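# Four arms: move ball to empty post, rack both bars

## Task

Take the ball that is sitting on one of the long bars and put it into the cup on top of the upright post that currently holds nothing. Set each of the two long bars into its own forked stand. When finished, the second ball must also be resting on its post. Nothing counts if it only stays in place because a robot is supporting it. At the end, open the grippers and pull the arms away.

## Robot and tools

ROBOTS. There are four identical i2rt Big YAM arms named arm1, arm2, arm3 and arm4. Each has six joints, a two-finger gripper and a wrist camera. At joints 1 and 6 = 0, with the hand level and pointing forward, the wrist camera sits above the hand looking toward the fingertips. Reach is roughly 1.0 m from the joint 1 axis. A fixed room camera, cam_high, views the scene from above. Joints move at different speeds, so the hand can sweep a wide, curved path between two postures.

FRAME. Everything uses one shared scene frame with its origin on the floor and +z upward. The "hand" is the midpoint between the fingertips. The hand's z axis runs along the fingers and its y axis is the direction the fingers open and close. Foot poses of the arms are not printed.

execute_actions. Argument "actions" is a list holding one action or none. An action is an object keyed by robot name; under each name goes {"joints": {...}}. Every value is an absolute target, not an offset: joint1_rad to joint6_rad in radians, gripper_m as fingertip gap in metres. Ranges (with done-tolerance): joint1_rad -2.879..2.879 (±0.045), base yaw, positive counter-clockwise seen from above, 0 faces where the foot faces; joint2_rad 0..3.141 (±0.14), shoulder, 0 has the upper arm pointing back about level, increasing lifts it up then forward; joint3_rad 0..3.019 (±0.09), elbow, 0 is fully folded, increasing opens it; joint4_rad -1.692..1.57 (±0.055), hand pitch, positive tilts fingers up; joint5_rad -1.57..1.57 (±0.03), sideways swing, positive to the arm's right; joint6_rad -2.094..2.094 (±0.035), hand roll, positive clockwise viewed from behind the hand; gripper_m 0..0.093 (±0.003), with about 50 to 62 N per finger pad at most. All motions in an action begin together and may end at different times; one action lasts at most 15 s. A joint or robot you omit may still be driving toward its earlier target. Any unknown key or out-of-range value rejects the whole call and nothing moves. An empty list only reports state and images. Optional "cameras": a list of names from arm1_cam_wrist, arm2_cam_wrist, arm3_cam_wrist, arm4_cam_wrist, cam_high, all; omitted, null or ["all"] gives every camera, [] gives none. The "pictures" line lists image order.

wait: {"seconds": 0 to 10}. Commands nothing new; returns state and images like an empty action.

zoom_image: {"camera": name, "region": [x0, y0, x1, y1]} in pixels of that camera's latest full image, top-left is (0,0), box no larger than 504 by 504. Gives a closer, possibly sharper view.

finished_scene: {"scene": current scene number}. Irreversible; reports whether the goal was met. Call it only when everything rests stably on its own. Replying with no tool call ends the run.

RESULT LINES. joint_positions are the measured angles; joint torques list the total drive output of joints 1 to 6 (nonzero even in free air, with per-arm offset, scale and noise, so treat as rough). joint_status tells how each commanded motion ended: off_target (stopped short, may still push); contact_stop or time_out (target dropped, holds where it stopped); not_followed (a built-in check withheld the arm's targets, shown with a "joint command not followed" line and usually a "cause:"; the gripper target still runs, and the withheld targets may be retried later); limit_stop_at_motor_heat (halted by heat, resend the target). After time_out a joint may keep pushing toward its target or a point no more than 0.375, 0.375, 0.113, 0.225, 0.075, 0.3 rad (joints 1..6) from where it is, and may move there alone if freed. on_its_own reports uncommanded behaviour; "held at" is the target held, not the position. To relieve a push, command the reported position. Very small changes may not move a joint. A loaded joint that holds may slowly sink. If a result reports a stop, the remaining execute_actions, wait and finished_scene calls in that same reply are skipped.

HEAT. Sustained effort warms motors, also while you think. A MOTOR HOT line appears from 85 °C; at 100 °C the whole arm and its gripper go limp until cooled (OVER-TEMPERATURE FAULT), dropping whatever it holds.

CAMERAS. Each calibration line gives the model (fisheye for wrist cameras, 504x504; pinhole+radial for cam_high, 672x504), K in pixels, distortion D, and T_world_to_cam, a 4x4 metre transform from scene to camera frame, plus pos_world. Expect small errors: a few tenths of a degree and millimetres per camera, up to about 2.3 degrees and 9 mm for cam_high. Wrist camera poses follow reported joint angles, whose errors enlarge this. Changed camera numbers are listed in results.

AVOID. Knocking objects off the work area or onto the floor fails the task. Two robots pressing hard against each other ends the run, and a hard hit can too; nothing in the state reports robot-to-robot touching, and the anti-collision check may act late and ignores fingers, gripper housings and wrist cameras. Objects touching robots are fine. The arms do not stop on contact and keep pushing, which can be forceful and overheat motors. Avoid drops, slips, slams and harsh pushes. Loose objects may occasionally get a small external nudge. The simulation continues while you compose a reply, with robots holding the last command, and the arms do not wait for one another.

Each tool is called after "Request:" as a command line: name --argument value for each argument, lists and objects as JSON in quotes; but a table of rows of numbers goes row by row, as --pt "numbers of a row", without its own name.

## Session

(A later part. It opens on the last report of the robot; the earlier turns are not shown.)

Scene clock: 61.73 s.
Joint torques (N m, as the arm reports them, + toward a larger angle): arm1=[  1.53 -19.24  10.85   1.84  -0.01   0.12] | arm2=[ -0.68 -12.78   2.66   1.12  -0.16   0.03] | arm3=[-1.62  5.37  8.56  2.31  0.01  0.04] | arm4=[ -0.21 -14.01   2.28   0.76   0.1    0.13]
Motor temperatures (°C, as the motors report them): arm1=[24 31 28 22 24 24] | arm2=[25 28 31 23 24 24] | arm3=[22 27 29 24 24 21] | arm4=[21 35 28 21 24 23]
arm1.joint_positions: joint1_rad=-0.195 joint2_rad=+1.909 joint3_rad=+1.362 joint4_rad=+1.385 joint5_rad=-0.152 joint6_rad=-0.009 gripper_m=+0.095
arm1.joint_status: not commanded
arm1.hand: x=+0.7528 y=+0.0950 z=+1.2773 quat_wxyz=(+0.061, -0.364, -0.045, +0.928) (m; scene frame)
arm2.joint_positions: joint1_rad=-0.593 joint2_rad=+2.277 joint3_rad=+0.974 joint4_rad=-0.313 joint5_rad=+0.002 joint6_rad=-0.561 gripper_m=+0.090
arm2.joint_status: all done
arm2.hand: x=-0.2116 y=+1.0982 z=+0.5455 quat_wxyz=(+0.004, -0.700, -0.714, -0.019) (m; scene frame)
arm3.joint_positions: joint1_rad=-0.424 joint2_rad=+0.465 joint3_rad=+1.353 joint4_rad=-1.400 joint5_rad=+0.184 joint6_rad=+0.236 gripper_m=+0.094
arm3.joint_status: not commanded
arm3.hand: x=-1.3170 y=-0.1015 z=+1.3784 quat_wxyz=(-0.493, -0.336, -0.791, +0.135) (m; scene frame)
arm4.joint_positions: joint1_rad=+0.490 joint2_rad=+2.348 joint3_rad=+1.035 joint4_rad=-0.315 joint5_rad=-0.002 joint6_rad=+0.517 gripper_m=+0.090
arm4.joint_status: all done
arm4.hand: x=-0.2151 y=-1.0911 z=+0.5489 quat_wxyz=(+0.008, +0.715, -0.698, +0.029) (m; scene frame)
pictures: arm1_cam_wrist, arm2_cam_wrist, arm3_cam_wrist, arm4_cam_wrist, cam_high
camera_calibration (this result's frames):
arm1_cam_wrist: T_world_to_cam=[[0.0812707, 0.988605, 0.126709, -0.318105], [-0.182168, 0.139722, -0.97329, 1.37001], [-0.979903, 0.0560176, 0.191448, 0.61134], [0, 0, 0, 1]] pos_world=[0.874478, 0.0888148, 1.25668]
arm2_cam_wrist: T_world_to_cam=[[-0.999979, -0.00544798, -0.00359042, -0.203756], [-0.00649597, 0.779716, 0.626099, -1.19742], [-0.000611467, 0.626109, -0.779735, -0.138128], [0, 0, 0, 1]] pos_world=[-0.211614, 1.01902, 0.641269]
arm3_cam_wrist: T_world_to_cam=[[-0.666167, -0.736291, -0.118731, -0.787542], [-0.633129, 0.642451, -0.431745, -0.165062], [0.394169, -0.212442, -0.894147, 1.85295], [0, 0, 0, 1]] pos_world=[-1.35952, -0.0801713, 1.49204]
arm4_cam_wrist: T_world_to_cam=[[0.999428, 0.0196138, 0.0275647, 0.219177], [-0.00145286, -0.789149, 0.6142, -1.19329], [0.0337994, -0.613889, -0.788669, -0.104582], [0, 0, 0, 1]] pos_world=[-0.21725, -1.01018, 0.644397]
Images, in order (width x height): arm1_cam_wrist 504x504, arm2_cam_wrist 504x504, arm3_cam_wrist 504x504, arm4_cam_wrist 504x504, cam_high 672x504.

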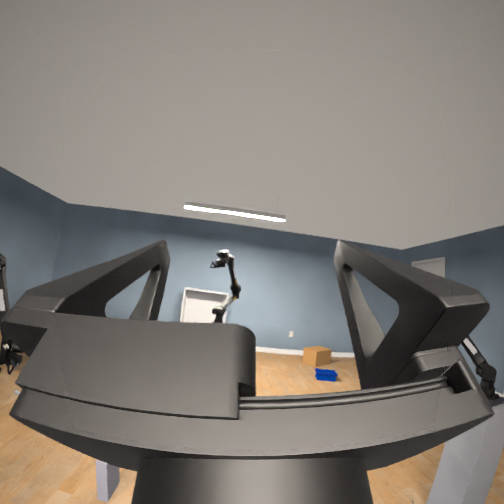

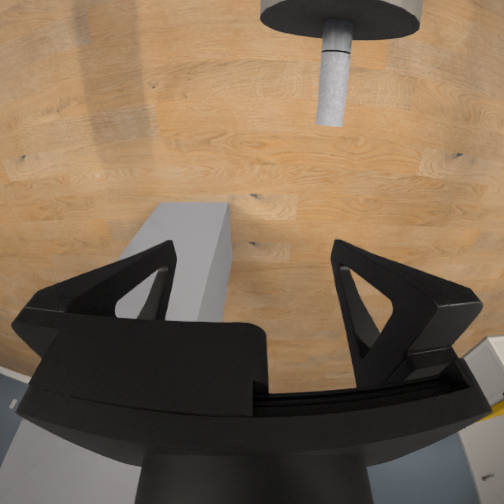

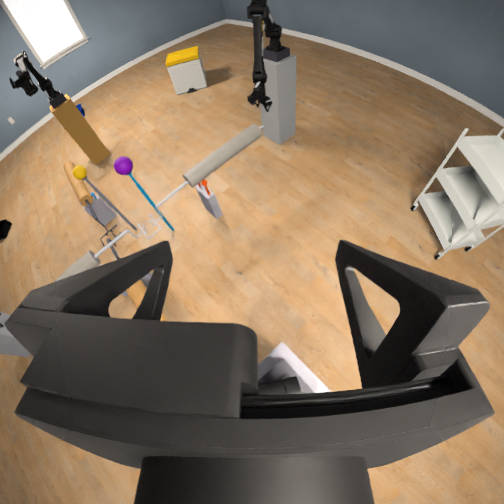

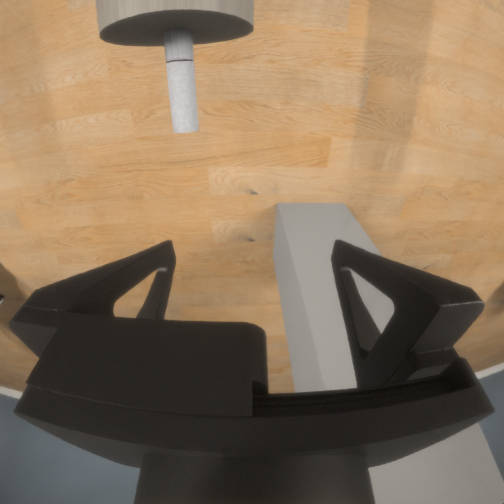

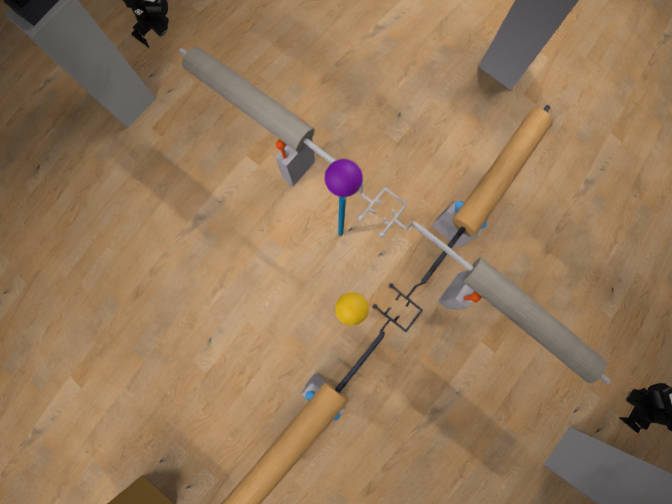

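Request:
zoom_image --camera "cam_high" --region '[240,90,560,440]'

Region (240, 90, 560, 440) of cam_high's 672x504 image, scaled by 1.440, with more detail than that image has; it fills the left 461 columns of this view, and the rest is white.

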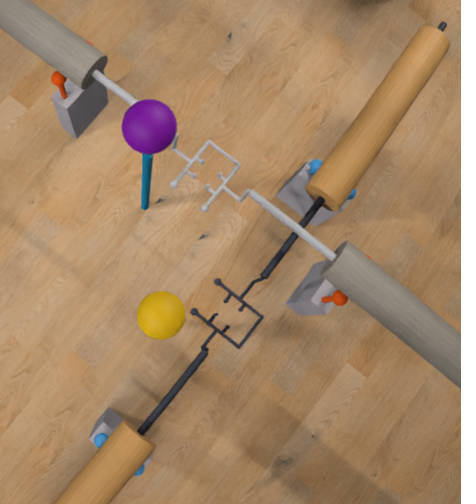

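Request:
finished_scene --scene 2

The scene is finished: the task was done.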